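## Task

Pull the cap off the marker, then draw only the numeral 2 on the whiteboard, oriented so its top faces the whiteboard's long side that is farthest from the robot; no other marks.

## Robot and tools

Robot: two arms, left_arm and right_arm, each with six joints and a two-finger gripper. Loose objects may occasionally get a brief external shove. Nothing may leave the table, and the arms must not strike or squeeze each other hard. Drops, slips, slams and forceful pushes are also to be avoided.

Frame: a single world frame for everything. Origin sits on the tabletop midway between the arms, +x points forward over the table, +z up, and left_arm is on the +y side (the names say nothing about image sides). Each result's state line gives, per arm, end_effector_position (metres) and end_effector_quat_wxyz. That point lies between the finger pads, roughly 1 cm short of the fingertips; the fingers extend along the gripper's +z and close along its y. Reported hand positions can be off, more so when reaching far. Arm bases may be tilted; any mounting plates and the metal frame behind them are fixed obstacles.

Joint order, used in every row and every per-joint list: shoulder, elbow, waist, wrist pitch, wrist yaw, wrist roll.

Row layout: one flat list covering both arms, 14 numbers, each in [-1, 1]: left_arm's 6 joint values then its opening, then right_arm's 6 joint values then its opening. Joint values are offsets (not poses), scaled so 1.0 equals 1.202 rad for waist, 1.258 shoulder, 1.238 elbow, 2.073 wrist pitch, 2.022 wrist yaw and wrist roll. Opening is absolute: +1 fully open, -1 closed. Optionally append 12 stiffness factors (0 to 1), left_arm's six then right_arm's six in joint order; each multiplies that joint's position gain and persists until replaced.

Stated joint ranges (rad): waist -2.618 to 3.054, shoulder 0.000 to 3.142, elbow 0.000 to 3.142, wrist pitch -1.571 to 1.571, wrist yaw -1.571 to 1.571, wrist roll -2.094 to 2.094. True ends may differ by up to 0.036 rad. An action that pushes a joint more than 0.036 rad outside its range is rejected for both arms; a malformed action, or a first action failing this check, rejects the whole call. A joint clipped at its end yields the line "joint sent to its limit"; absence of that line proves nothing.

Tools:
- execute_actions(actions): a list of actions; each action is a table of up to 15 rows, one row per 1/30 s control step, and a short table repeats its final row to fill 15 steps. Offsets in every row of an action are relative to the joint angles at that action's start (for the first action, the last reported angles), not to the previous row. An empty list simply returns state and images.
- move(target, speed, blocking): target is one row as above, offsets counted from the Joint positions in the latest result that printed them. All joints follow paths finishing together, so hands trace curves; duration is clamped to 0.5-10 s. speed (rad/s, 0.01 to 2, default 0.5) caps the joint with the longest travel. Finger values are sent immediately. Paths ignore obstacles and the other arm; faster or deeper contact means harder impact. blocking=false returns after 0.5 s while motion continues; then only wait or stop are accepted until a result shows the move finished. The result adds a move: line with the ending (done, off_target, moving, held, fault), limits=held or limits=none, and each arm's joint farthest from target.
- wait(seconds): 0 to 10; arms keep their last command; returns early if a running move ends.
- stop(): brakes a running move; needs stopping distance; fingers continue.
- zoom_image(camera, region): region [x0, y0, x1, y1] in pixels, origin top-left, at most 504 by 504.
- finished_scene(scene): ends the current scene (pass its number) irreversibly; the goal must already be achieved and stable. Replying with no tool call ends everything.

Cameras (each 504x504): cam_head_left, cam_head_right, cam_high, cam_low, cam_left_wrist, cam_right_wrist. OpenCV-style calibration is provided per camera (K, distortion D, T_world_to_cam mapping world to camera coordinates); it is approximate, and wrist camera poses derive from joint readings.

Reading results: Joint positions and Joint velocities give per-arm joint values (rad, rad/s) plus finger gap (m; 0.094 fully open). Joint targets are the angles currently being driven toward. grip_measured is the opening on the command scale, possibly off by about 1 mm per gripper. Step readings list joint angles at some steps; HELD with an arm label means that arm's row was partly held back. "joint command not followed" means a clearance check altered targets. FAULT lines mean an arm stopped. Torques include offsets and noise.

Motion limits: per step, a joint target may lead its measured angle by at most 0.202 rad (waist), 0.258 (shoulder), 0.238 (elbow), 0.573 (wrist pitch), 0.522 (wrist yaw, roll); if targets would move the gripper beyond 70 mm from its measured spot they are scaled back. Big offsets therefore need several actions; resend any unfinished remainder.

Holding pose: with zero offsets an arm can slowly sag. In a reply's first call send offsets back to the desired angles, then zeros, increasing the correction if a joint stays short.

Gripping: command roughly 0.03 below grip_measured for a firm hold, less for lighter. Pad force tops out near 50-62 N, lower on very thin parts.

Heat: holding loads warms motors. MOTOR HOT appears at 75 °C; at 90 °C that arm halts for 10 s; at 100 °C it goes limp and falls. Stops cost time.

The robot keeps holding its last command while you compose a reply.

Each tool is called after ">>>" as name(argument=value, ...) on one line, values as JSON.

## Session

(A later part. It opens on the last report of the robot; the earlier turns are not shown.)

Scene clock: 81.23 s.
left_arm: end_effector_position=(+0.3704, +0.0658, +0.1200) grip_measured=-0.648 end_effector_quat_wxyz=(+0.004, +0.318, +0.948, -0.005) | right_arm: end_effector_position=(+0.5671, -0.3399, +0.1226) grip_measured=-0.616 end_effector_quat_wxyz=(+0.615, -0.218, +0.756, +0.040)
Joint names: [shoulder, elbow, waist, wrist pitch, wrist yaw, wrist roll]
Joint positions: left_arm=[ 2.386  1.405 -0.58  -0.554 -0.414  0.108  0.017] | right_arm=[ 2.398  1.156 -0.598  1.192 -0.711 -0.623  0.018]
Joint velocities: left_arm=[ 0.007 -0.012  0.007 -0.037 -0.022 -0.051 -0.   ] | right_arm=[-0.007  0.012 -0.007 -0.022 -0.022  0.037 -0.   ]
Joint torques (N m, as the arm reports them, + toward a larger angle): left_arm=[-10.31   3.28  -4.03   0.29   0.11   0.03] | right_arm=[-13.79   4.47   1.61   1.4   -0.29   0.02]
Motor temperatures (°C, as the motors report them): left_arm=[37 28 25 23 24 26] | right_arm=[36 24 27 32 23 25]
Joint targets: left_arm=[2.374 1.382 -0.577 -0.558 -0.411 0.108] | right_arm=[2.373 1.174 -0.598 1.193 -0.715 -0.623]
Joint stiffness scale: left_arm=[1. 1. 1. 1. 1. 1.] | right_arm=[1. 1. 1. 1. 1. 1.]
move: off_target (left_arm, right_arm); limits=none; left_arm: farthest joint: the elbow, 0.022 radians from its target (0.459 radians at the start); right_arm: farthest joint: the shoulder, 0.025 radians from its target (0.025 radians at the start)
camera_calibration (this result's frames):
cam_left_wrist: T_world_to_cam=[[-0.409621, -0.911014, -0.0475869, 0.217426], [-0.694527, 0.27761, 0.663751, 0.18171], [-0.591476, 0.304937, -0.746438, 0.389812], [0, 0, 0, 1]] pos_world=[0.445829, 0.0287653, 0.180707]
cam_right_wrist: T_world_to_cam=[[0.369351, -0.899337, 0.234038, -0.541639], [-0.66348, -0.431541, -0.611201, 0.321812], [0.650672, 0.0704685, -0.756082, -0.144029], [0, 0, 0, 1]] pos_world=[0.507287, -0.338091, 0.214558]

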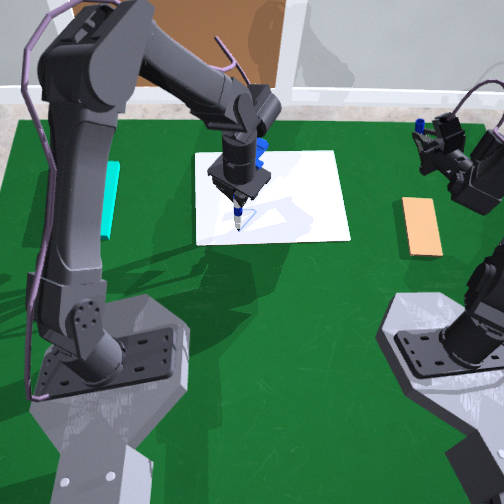

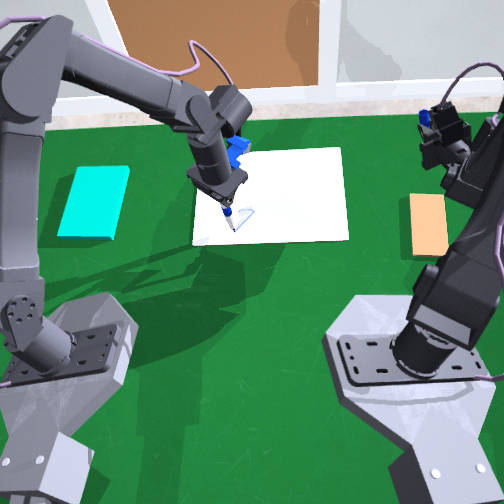

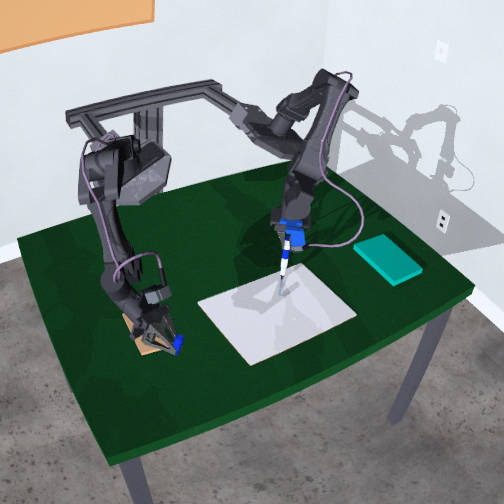

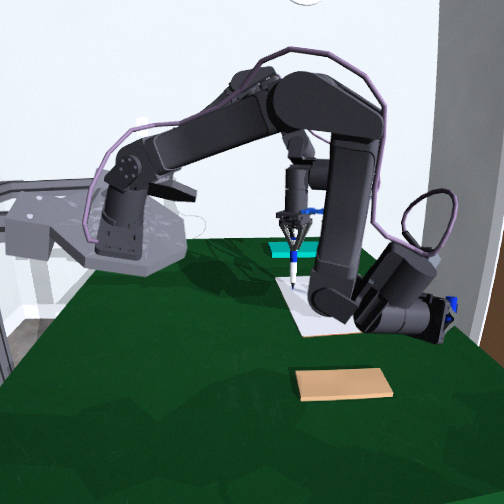

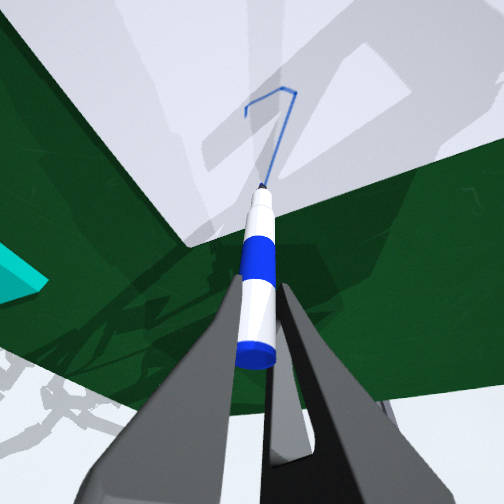

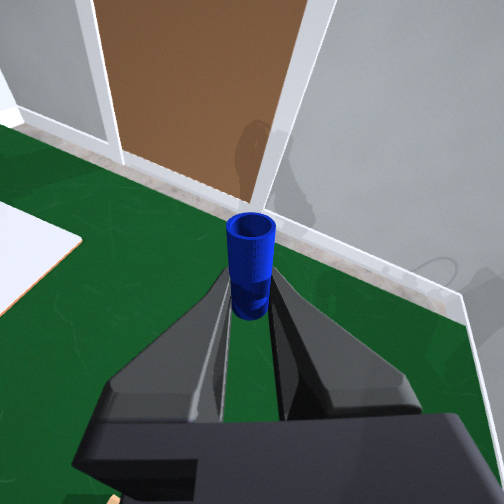

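>>> move(target=[0.007,0.015,-0.008,-0.002,0,0,-0.74,-0.02,0.015,0,0,0,0,-0.72], speed=0.1)

>>> move(target=[0.108,0.16,-0.073,-0.029,0,0,-0.74,-0.02,0.015,0,0,0,0,-0.72], speed=0.12)

>>> zoom_image(camera="cam_left_wrist", region=[100,0,400,300])

Scene clock: 82.30 s.
left_arm: end_effector_position=(+0.3706, +0.0657, +0.1200) grip_measured=-0.648 end_effector_quat_wxyz=(+0.004, +0.318, +0.948, -0.005) | right_arm: end_effector_position=(+0.5672, -0.3404, +0.1222) grip_measured=-0.616 end_effector_quat_wxyz=(+0.615, -0.217, +0.757, +0.039)
Joint names: [shoulder, elbow, waist, wrist pitch, wrist yaw, wrist roll]
Joint positions: left_arm=[ 2.386  1.405 -0.58  -0.554 -0.414  0.108  0.017] | right_arm=[ 2.398  1.156 -0.598  1.191 -0.707 -0.623  0.018]
Joint velocities: left_arm=[ 0.002 -0.012 -0.002 -0.081 -0.037  0.022 -0.   ] | right_arm=[-0.012 -0.027 -0.012 -0.007  0.051 -0.022 -0.002]
Joint torques (N m, as the arm reports them, + toward a larger angle): left_arm=[-8.86  6.04 -5.01  0.29  0.08  0.03] | right_arm=[-13.79   4.43   1.64   1.4   -0.29   0.02]
Motor temperatures (°C, as the motors report them): left_arm=[36 28 25 23 24 26] | right_arm=[36 24 27 32 23 25]
Joint targets: left_arm=[2.394 1.423 -0.590 -0.558 -0.414 0.108] | right_arm=[2.373 1.174 -0.598 1.192 -0.711 -0.623]
Joint stiffness scale: left_arm=[1. 1. 1. 1. 1. 1.] | right_arm=[1. 1. 1. 1. 1. 1.]
move: off_target (right_arm); limits=none; left_arm: farthest joint: the elbow, 0.019 radians from its target (0.019 radians at the start); right_arm: farthest joint: the shoulder, 0.025 radians from its target (0.025 radians at the start)
camera_calibration (this result's frames):
cam_left_wrist: T_world_to_cam=[[-0.409308, -0.911159, -0.0475024, 0.217289], [-0.695008, 0.277632, 0.663237, 0.18208], [-0.591126, 0.304483, -0.7469, 0.389887], [0, 0, 0, 1]] pos_world=[0.445957, 0.0287191, 0.180767]
cam_right_wrist: T_world_to_cam=[[0.36681, -0.900322, 0.234246, -0.541007], [-0.66601, -0.429946, -0.609571, 0.323167], [0.649523, 0.0675864, -0.757332, -0.144532], [0, 0, 0, 1]] pos_world=[0.507557, -0.338367, 0.214264]

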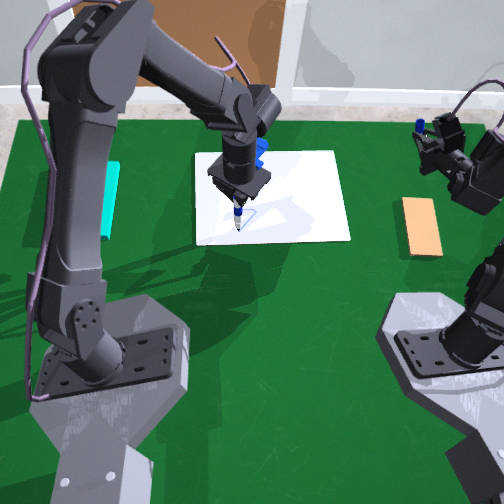

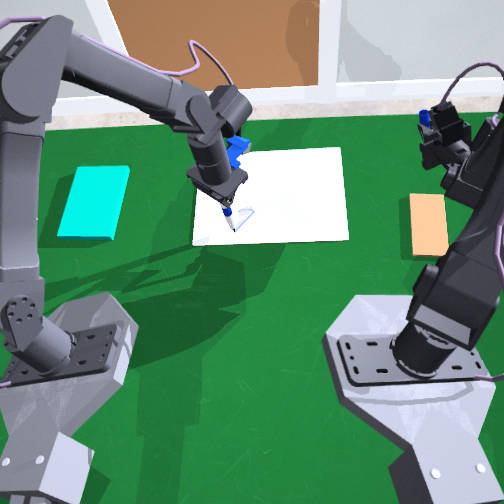

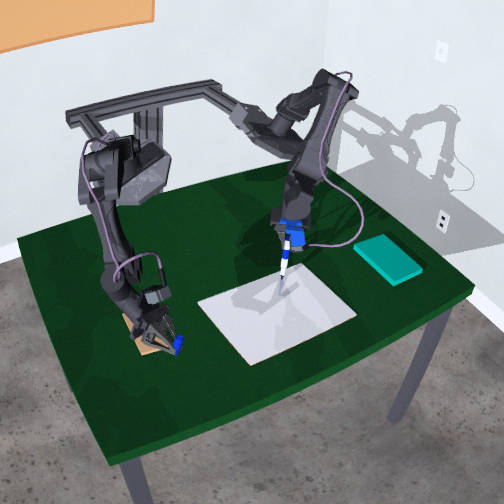

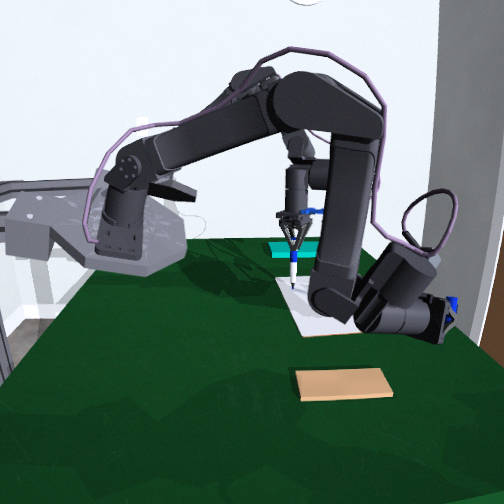

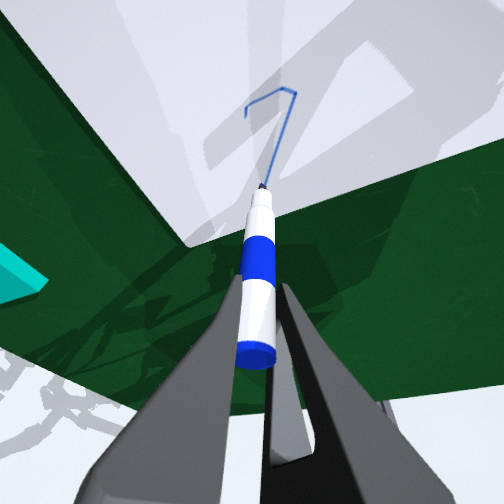

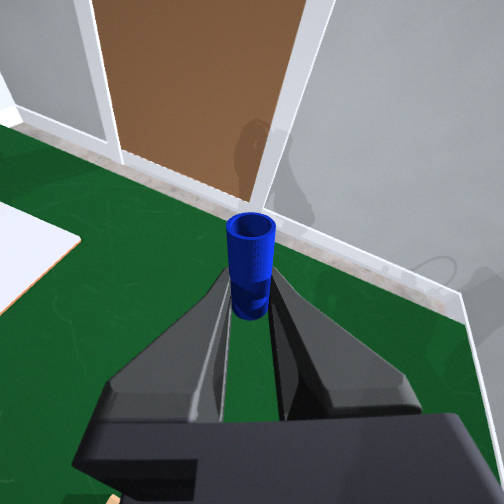

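Scene clock: 84.27 s.
left_arm: end_effector_position=(+0.3807, +0.0197, +0.1206) grip_measured=-0.648 end_effector_quat_wxyz=(+0.018, +0.351, +0.936, -0.005) | right_arm: end_effector_position=(+0.5672, -0.3409, +0.1218) grip_measured=-0.616 end_effector_quat_wxyz=(+0.614, -0.216, +0.758, +0.038)
Joint names: [shoulder, elbow, waist, wrist pitch, wrist yaw, wrist roll]
Joint positions: left_arm=[ 2.504  1.58  -0.655 -0.615 -0.422  0.108  0.017] | right_arm=[ 2.398  1.156 -0.598  1.19  -0.704 -0.623  0.018]
Joint velocities: left_arm=[ 0.007  0.002  0.007 -0.022 -0.007  0.007  0.   ] | right_arm=[ 0.007 -0.017  0.002  0.051  0.022 -0.037  0.   ]
Joint torques (N m, as the arm reports them, + toward a larger angle): left_arm=[-8.98  6.63 -5.69  0.41  0.14  0.03] | right_arm=[-13.83   4.46   1.66   1.4   -0.29   0.03]
Motor temperatures (°C, as the motors report them): left_arm=[36 28 25 23 24 26] | right_arm=[36 24 27 32 23 25]
Joint targets: left_arm=[2.522 1.603 -0.668 -0.614 -0.413 0.108] | right_arm=[2.373 1.174 -0.598 1.191 -0.708 -0.623]
Joint stiffness scale: left_arm=[1. 1. 1. 1. 1. 1.] | right_arm=[1. 1. 1. 1. 1. 1.]
move: off_target (left_arm, right_arm); limits=none; left_arm: farthest joint: the elbow, 0.023 radians from its target (0.199 radians at the start); right_arm: farthest joint: the shoulder, 0.025 radians from its target (0.025 radians at the start)
camera_calibration (this result's frames):
cam_left_wrist: T_world_to_cam=[[-0.470677, -0.880805, -0.051439, 0.202801], [-0.690724, 0.331574, 0.642619, 0.201205], [-0.548966, 0.337996, -0.764457, 0.395721], [0, 0, 0, 1]] pos_world=[0.451668, -0.0218381, 0.183646]
cam_right_wrist: T_world_to_cam=[[0.364548, -0.901204, 0.234386, -0.540435], [-0.668318, -0.42849, -0.608068, 0.324398], [0.648426, 0.0650253, -0.758496, -0.144942], [0, 0, 0, 1]] pos_world=[0.507799, -0.338616, 0.213988]

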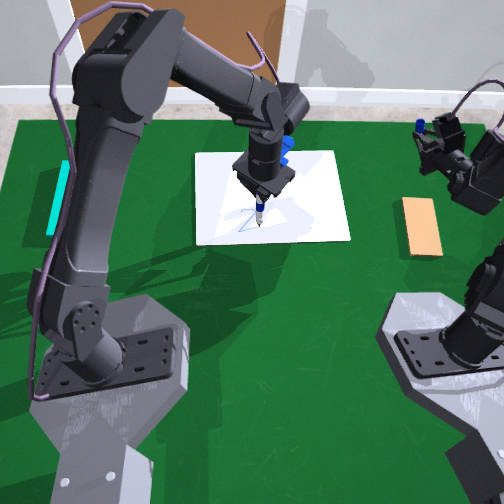

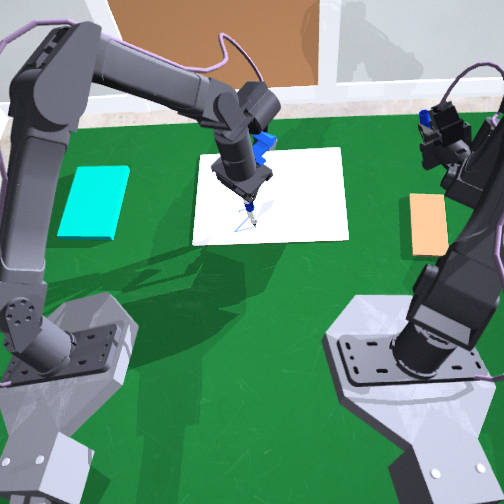

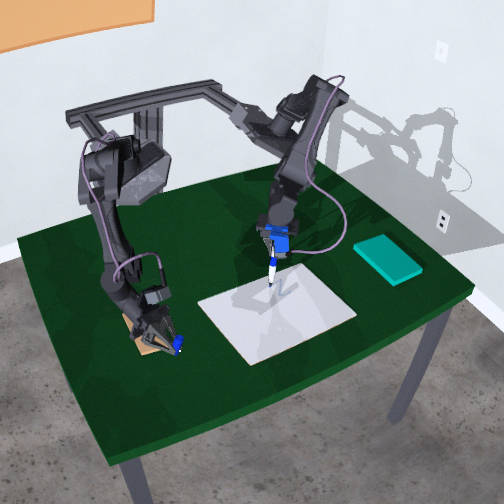

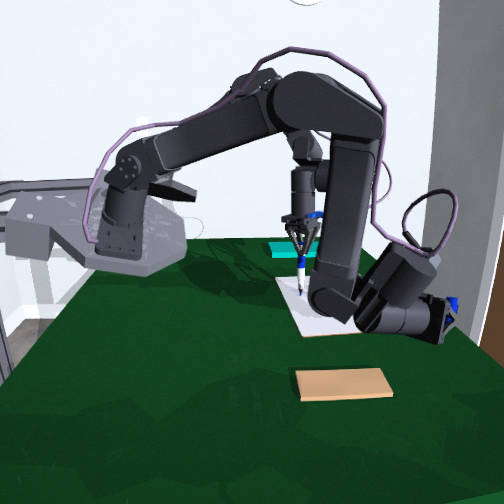

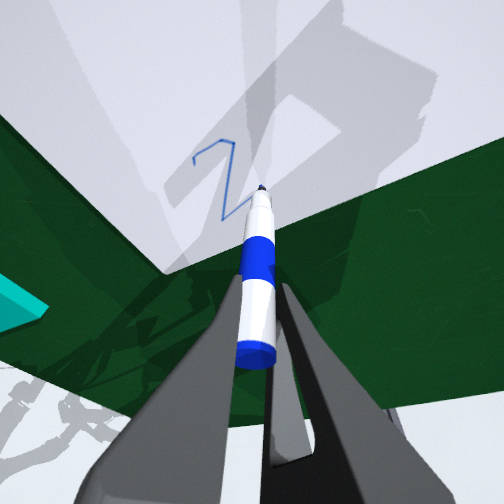

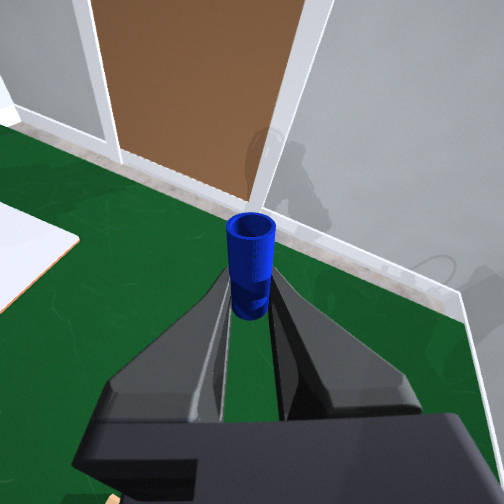

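Region (100, 0, 400, 300) of cam_left_wrist's 504x504 image, scaled by 1.680, with more detail than that image has.

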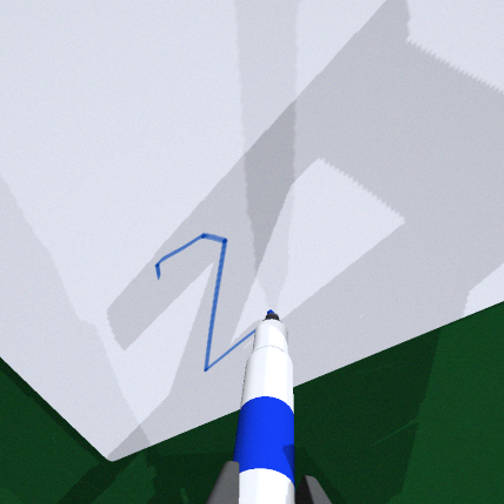

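Looks like a 2. Lift and inspect.

>>> move(target=[-0.09,0,0.1,-0.05,0,0,-0.74,-0.02,0.015,0,0,0,0,-0.72], speed=0.4)

>>> zoom_image(camera="cam_left_wrist", region=[150,0,500,300])

>>> zoom_image(camera="cam_head_right", region=[190,140,350,260])

Scene clock: 85.57 s.
left_arm: end_effector_position=(+0.4112, +0.0844, +0.1366) grip_measured=-0.648 end_effector_quat_wxyz=(-0.003, +0.291, +0.957, +0.002) | right_arm: end_effector_position=(+0.5673, -0.3415, +0.1214) grip_measured=-0.616 end_effector_quat_wxyz=(+0.613, -0.215, +0.759, +0.037)
Joint names: [shoulder, elbow, waist, wrist pitch, wrist yaw, wrist roll]
Joint positions: left_arm=[ 2.398  1.58  -0.521 -0.709 -0.423  0.108  0.017] | right_arm=[ 2.398  1.156 -0.598  1.19  -0.7   -0.623  0.018]
Joint velocities: left_arm=[ 0.012  0.007 -0.002  0.081  0.022 -0.066 -0.   ] | right_arm=[ 0.002  0.002  0.007 -0.066  0.022  0.066 -0.   ]
Joint torques (N m, as the arm reports them, + toward a larger angle): left_arm=[-10.45   5.16  -5.53   0.15   0.08   0.03] | right_arm=[-13.77   4.43   1.69   1.4   -0.29   0.01]
Motor temperatures (°C, as the motors report them): left_arm=[36 28 25 23 24 26] | right_arm=[36 24 26 33 23 25]
Joint targets: left_arm=[2.391 1.580 -0.535 -0.719 -0.422 0.108] | right_arm=[2.373 1.174 -0.598 1.190 -0.704 -0.623]
Joint stiffness scale: left_arm=[1. 1. 1. 1. 1. 1.] | right_arm=[1. 1. 1. 1. 1. 1.]
move: off_target (right_arm); limits=none; left_arm: farthest joint: the waist, 0.013 radians from its target (0.120 radians at the start); right_arm: farthest joint: the shoulder, 0.025 radians from its target (0.025 radians at the start)
camera_calibration (this result's frames):
cam_left_wrist: T_world_to_cam=[[-0.357195, -0.932054, -0.0607241, 0.23387], [-0.703602, 0.225747, 0.673782, 0.200504], [-0.614293, 0.283397, -0.736431, 0.430522], [0, 0, 0, 1]] pos_world=[0.489079, 0.0507076, 0.196156]
cam_right_wrist: T_world_to_cam=[[0.362004, -0.902171, 0.234609, -0.539796], [-0.670833, -0.42688, -0.606429, 0.325751], [0.647252, 0.0621463, -0.759738, -0.145435], [0, 0, 0, 1]] pos_world=[0.508066, -0.338893, 0.213693]

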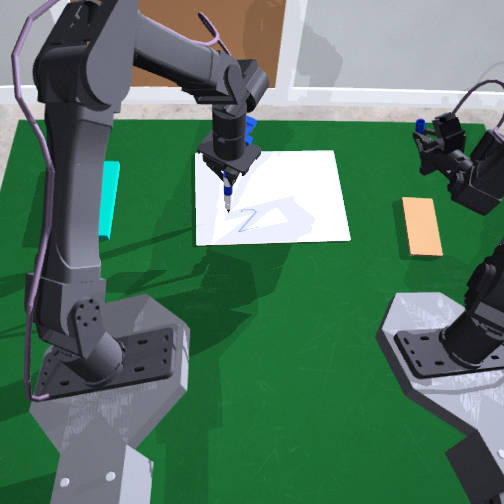

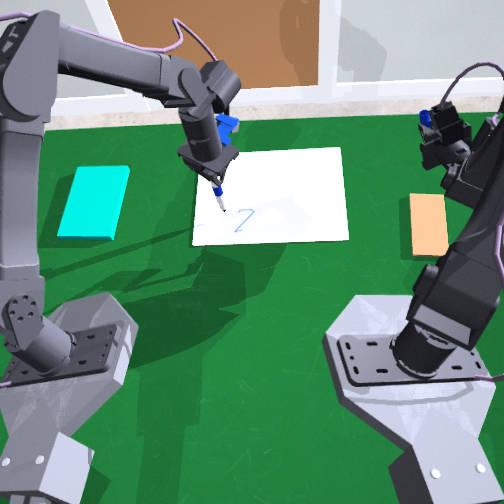

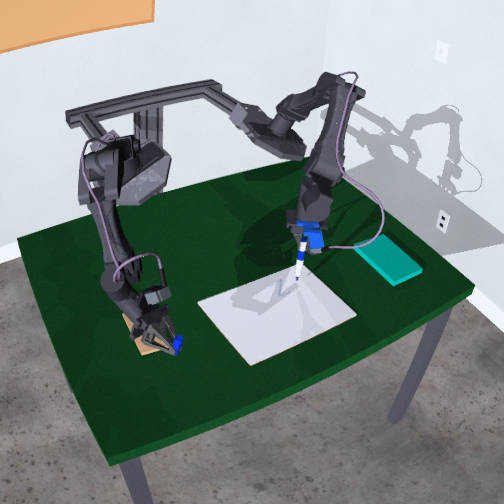

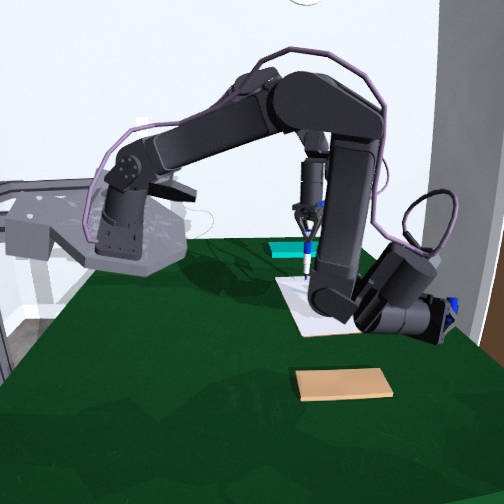

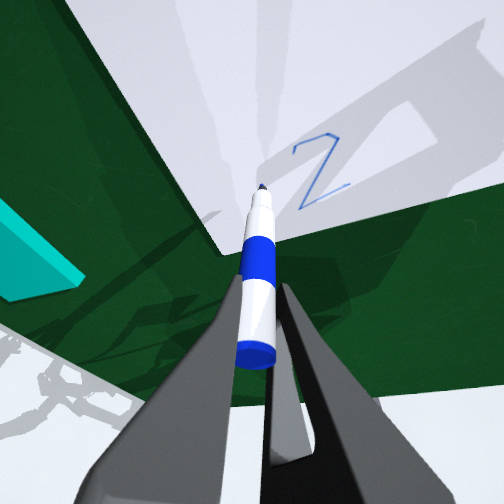

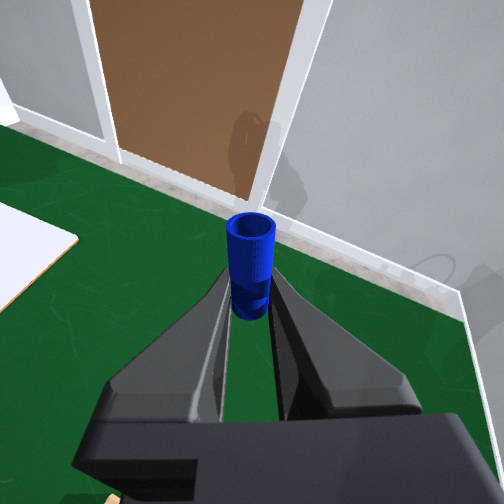

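Region (150, 0, 500, 300) of cam_left_wrist's 504x504 image, scaled by 1.440, with more detail than that image has; it fills the top 432 rows of this view, and the rest is white.

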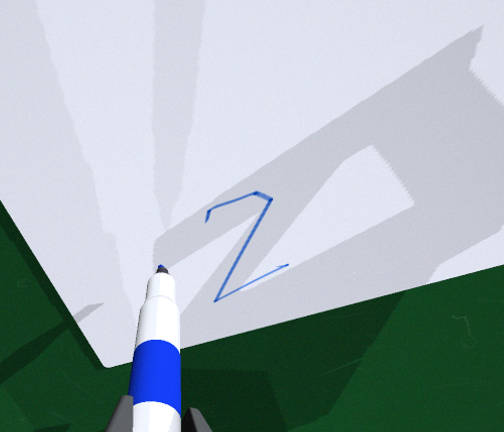

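Region (190, 140, 350, 260) of cam_head_right's 504x504 image, scaled by 3.150, with more detail than that image has; it fills the top 378 rows of this view, and the rest is white.

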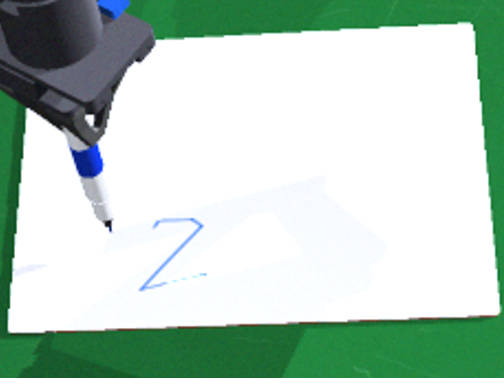

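>>> finished_scene(scene=2)

The scene is finished.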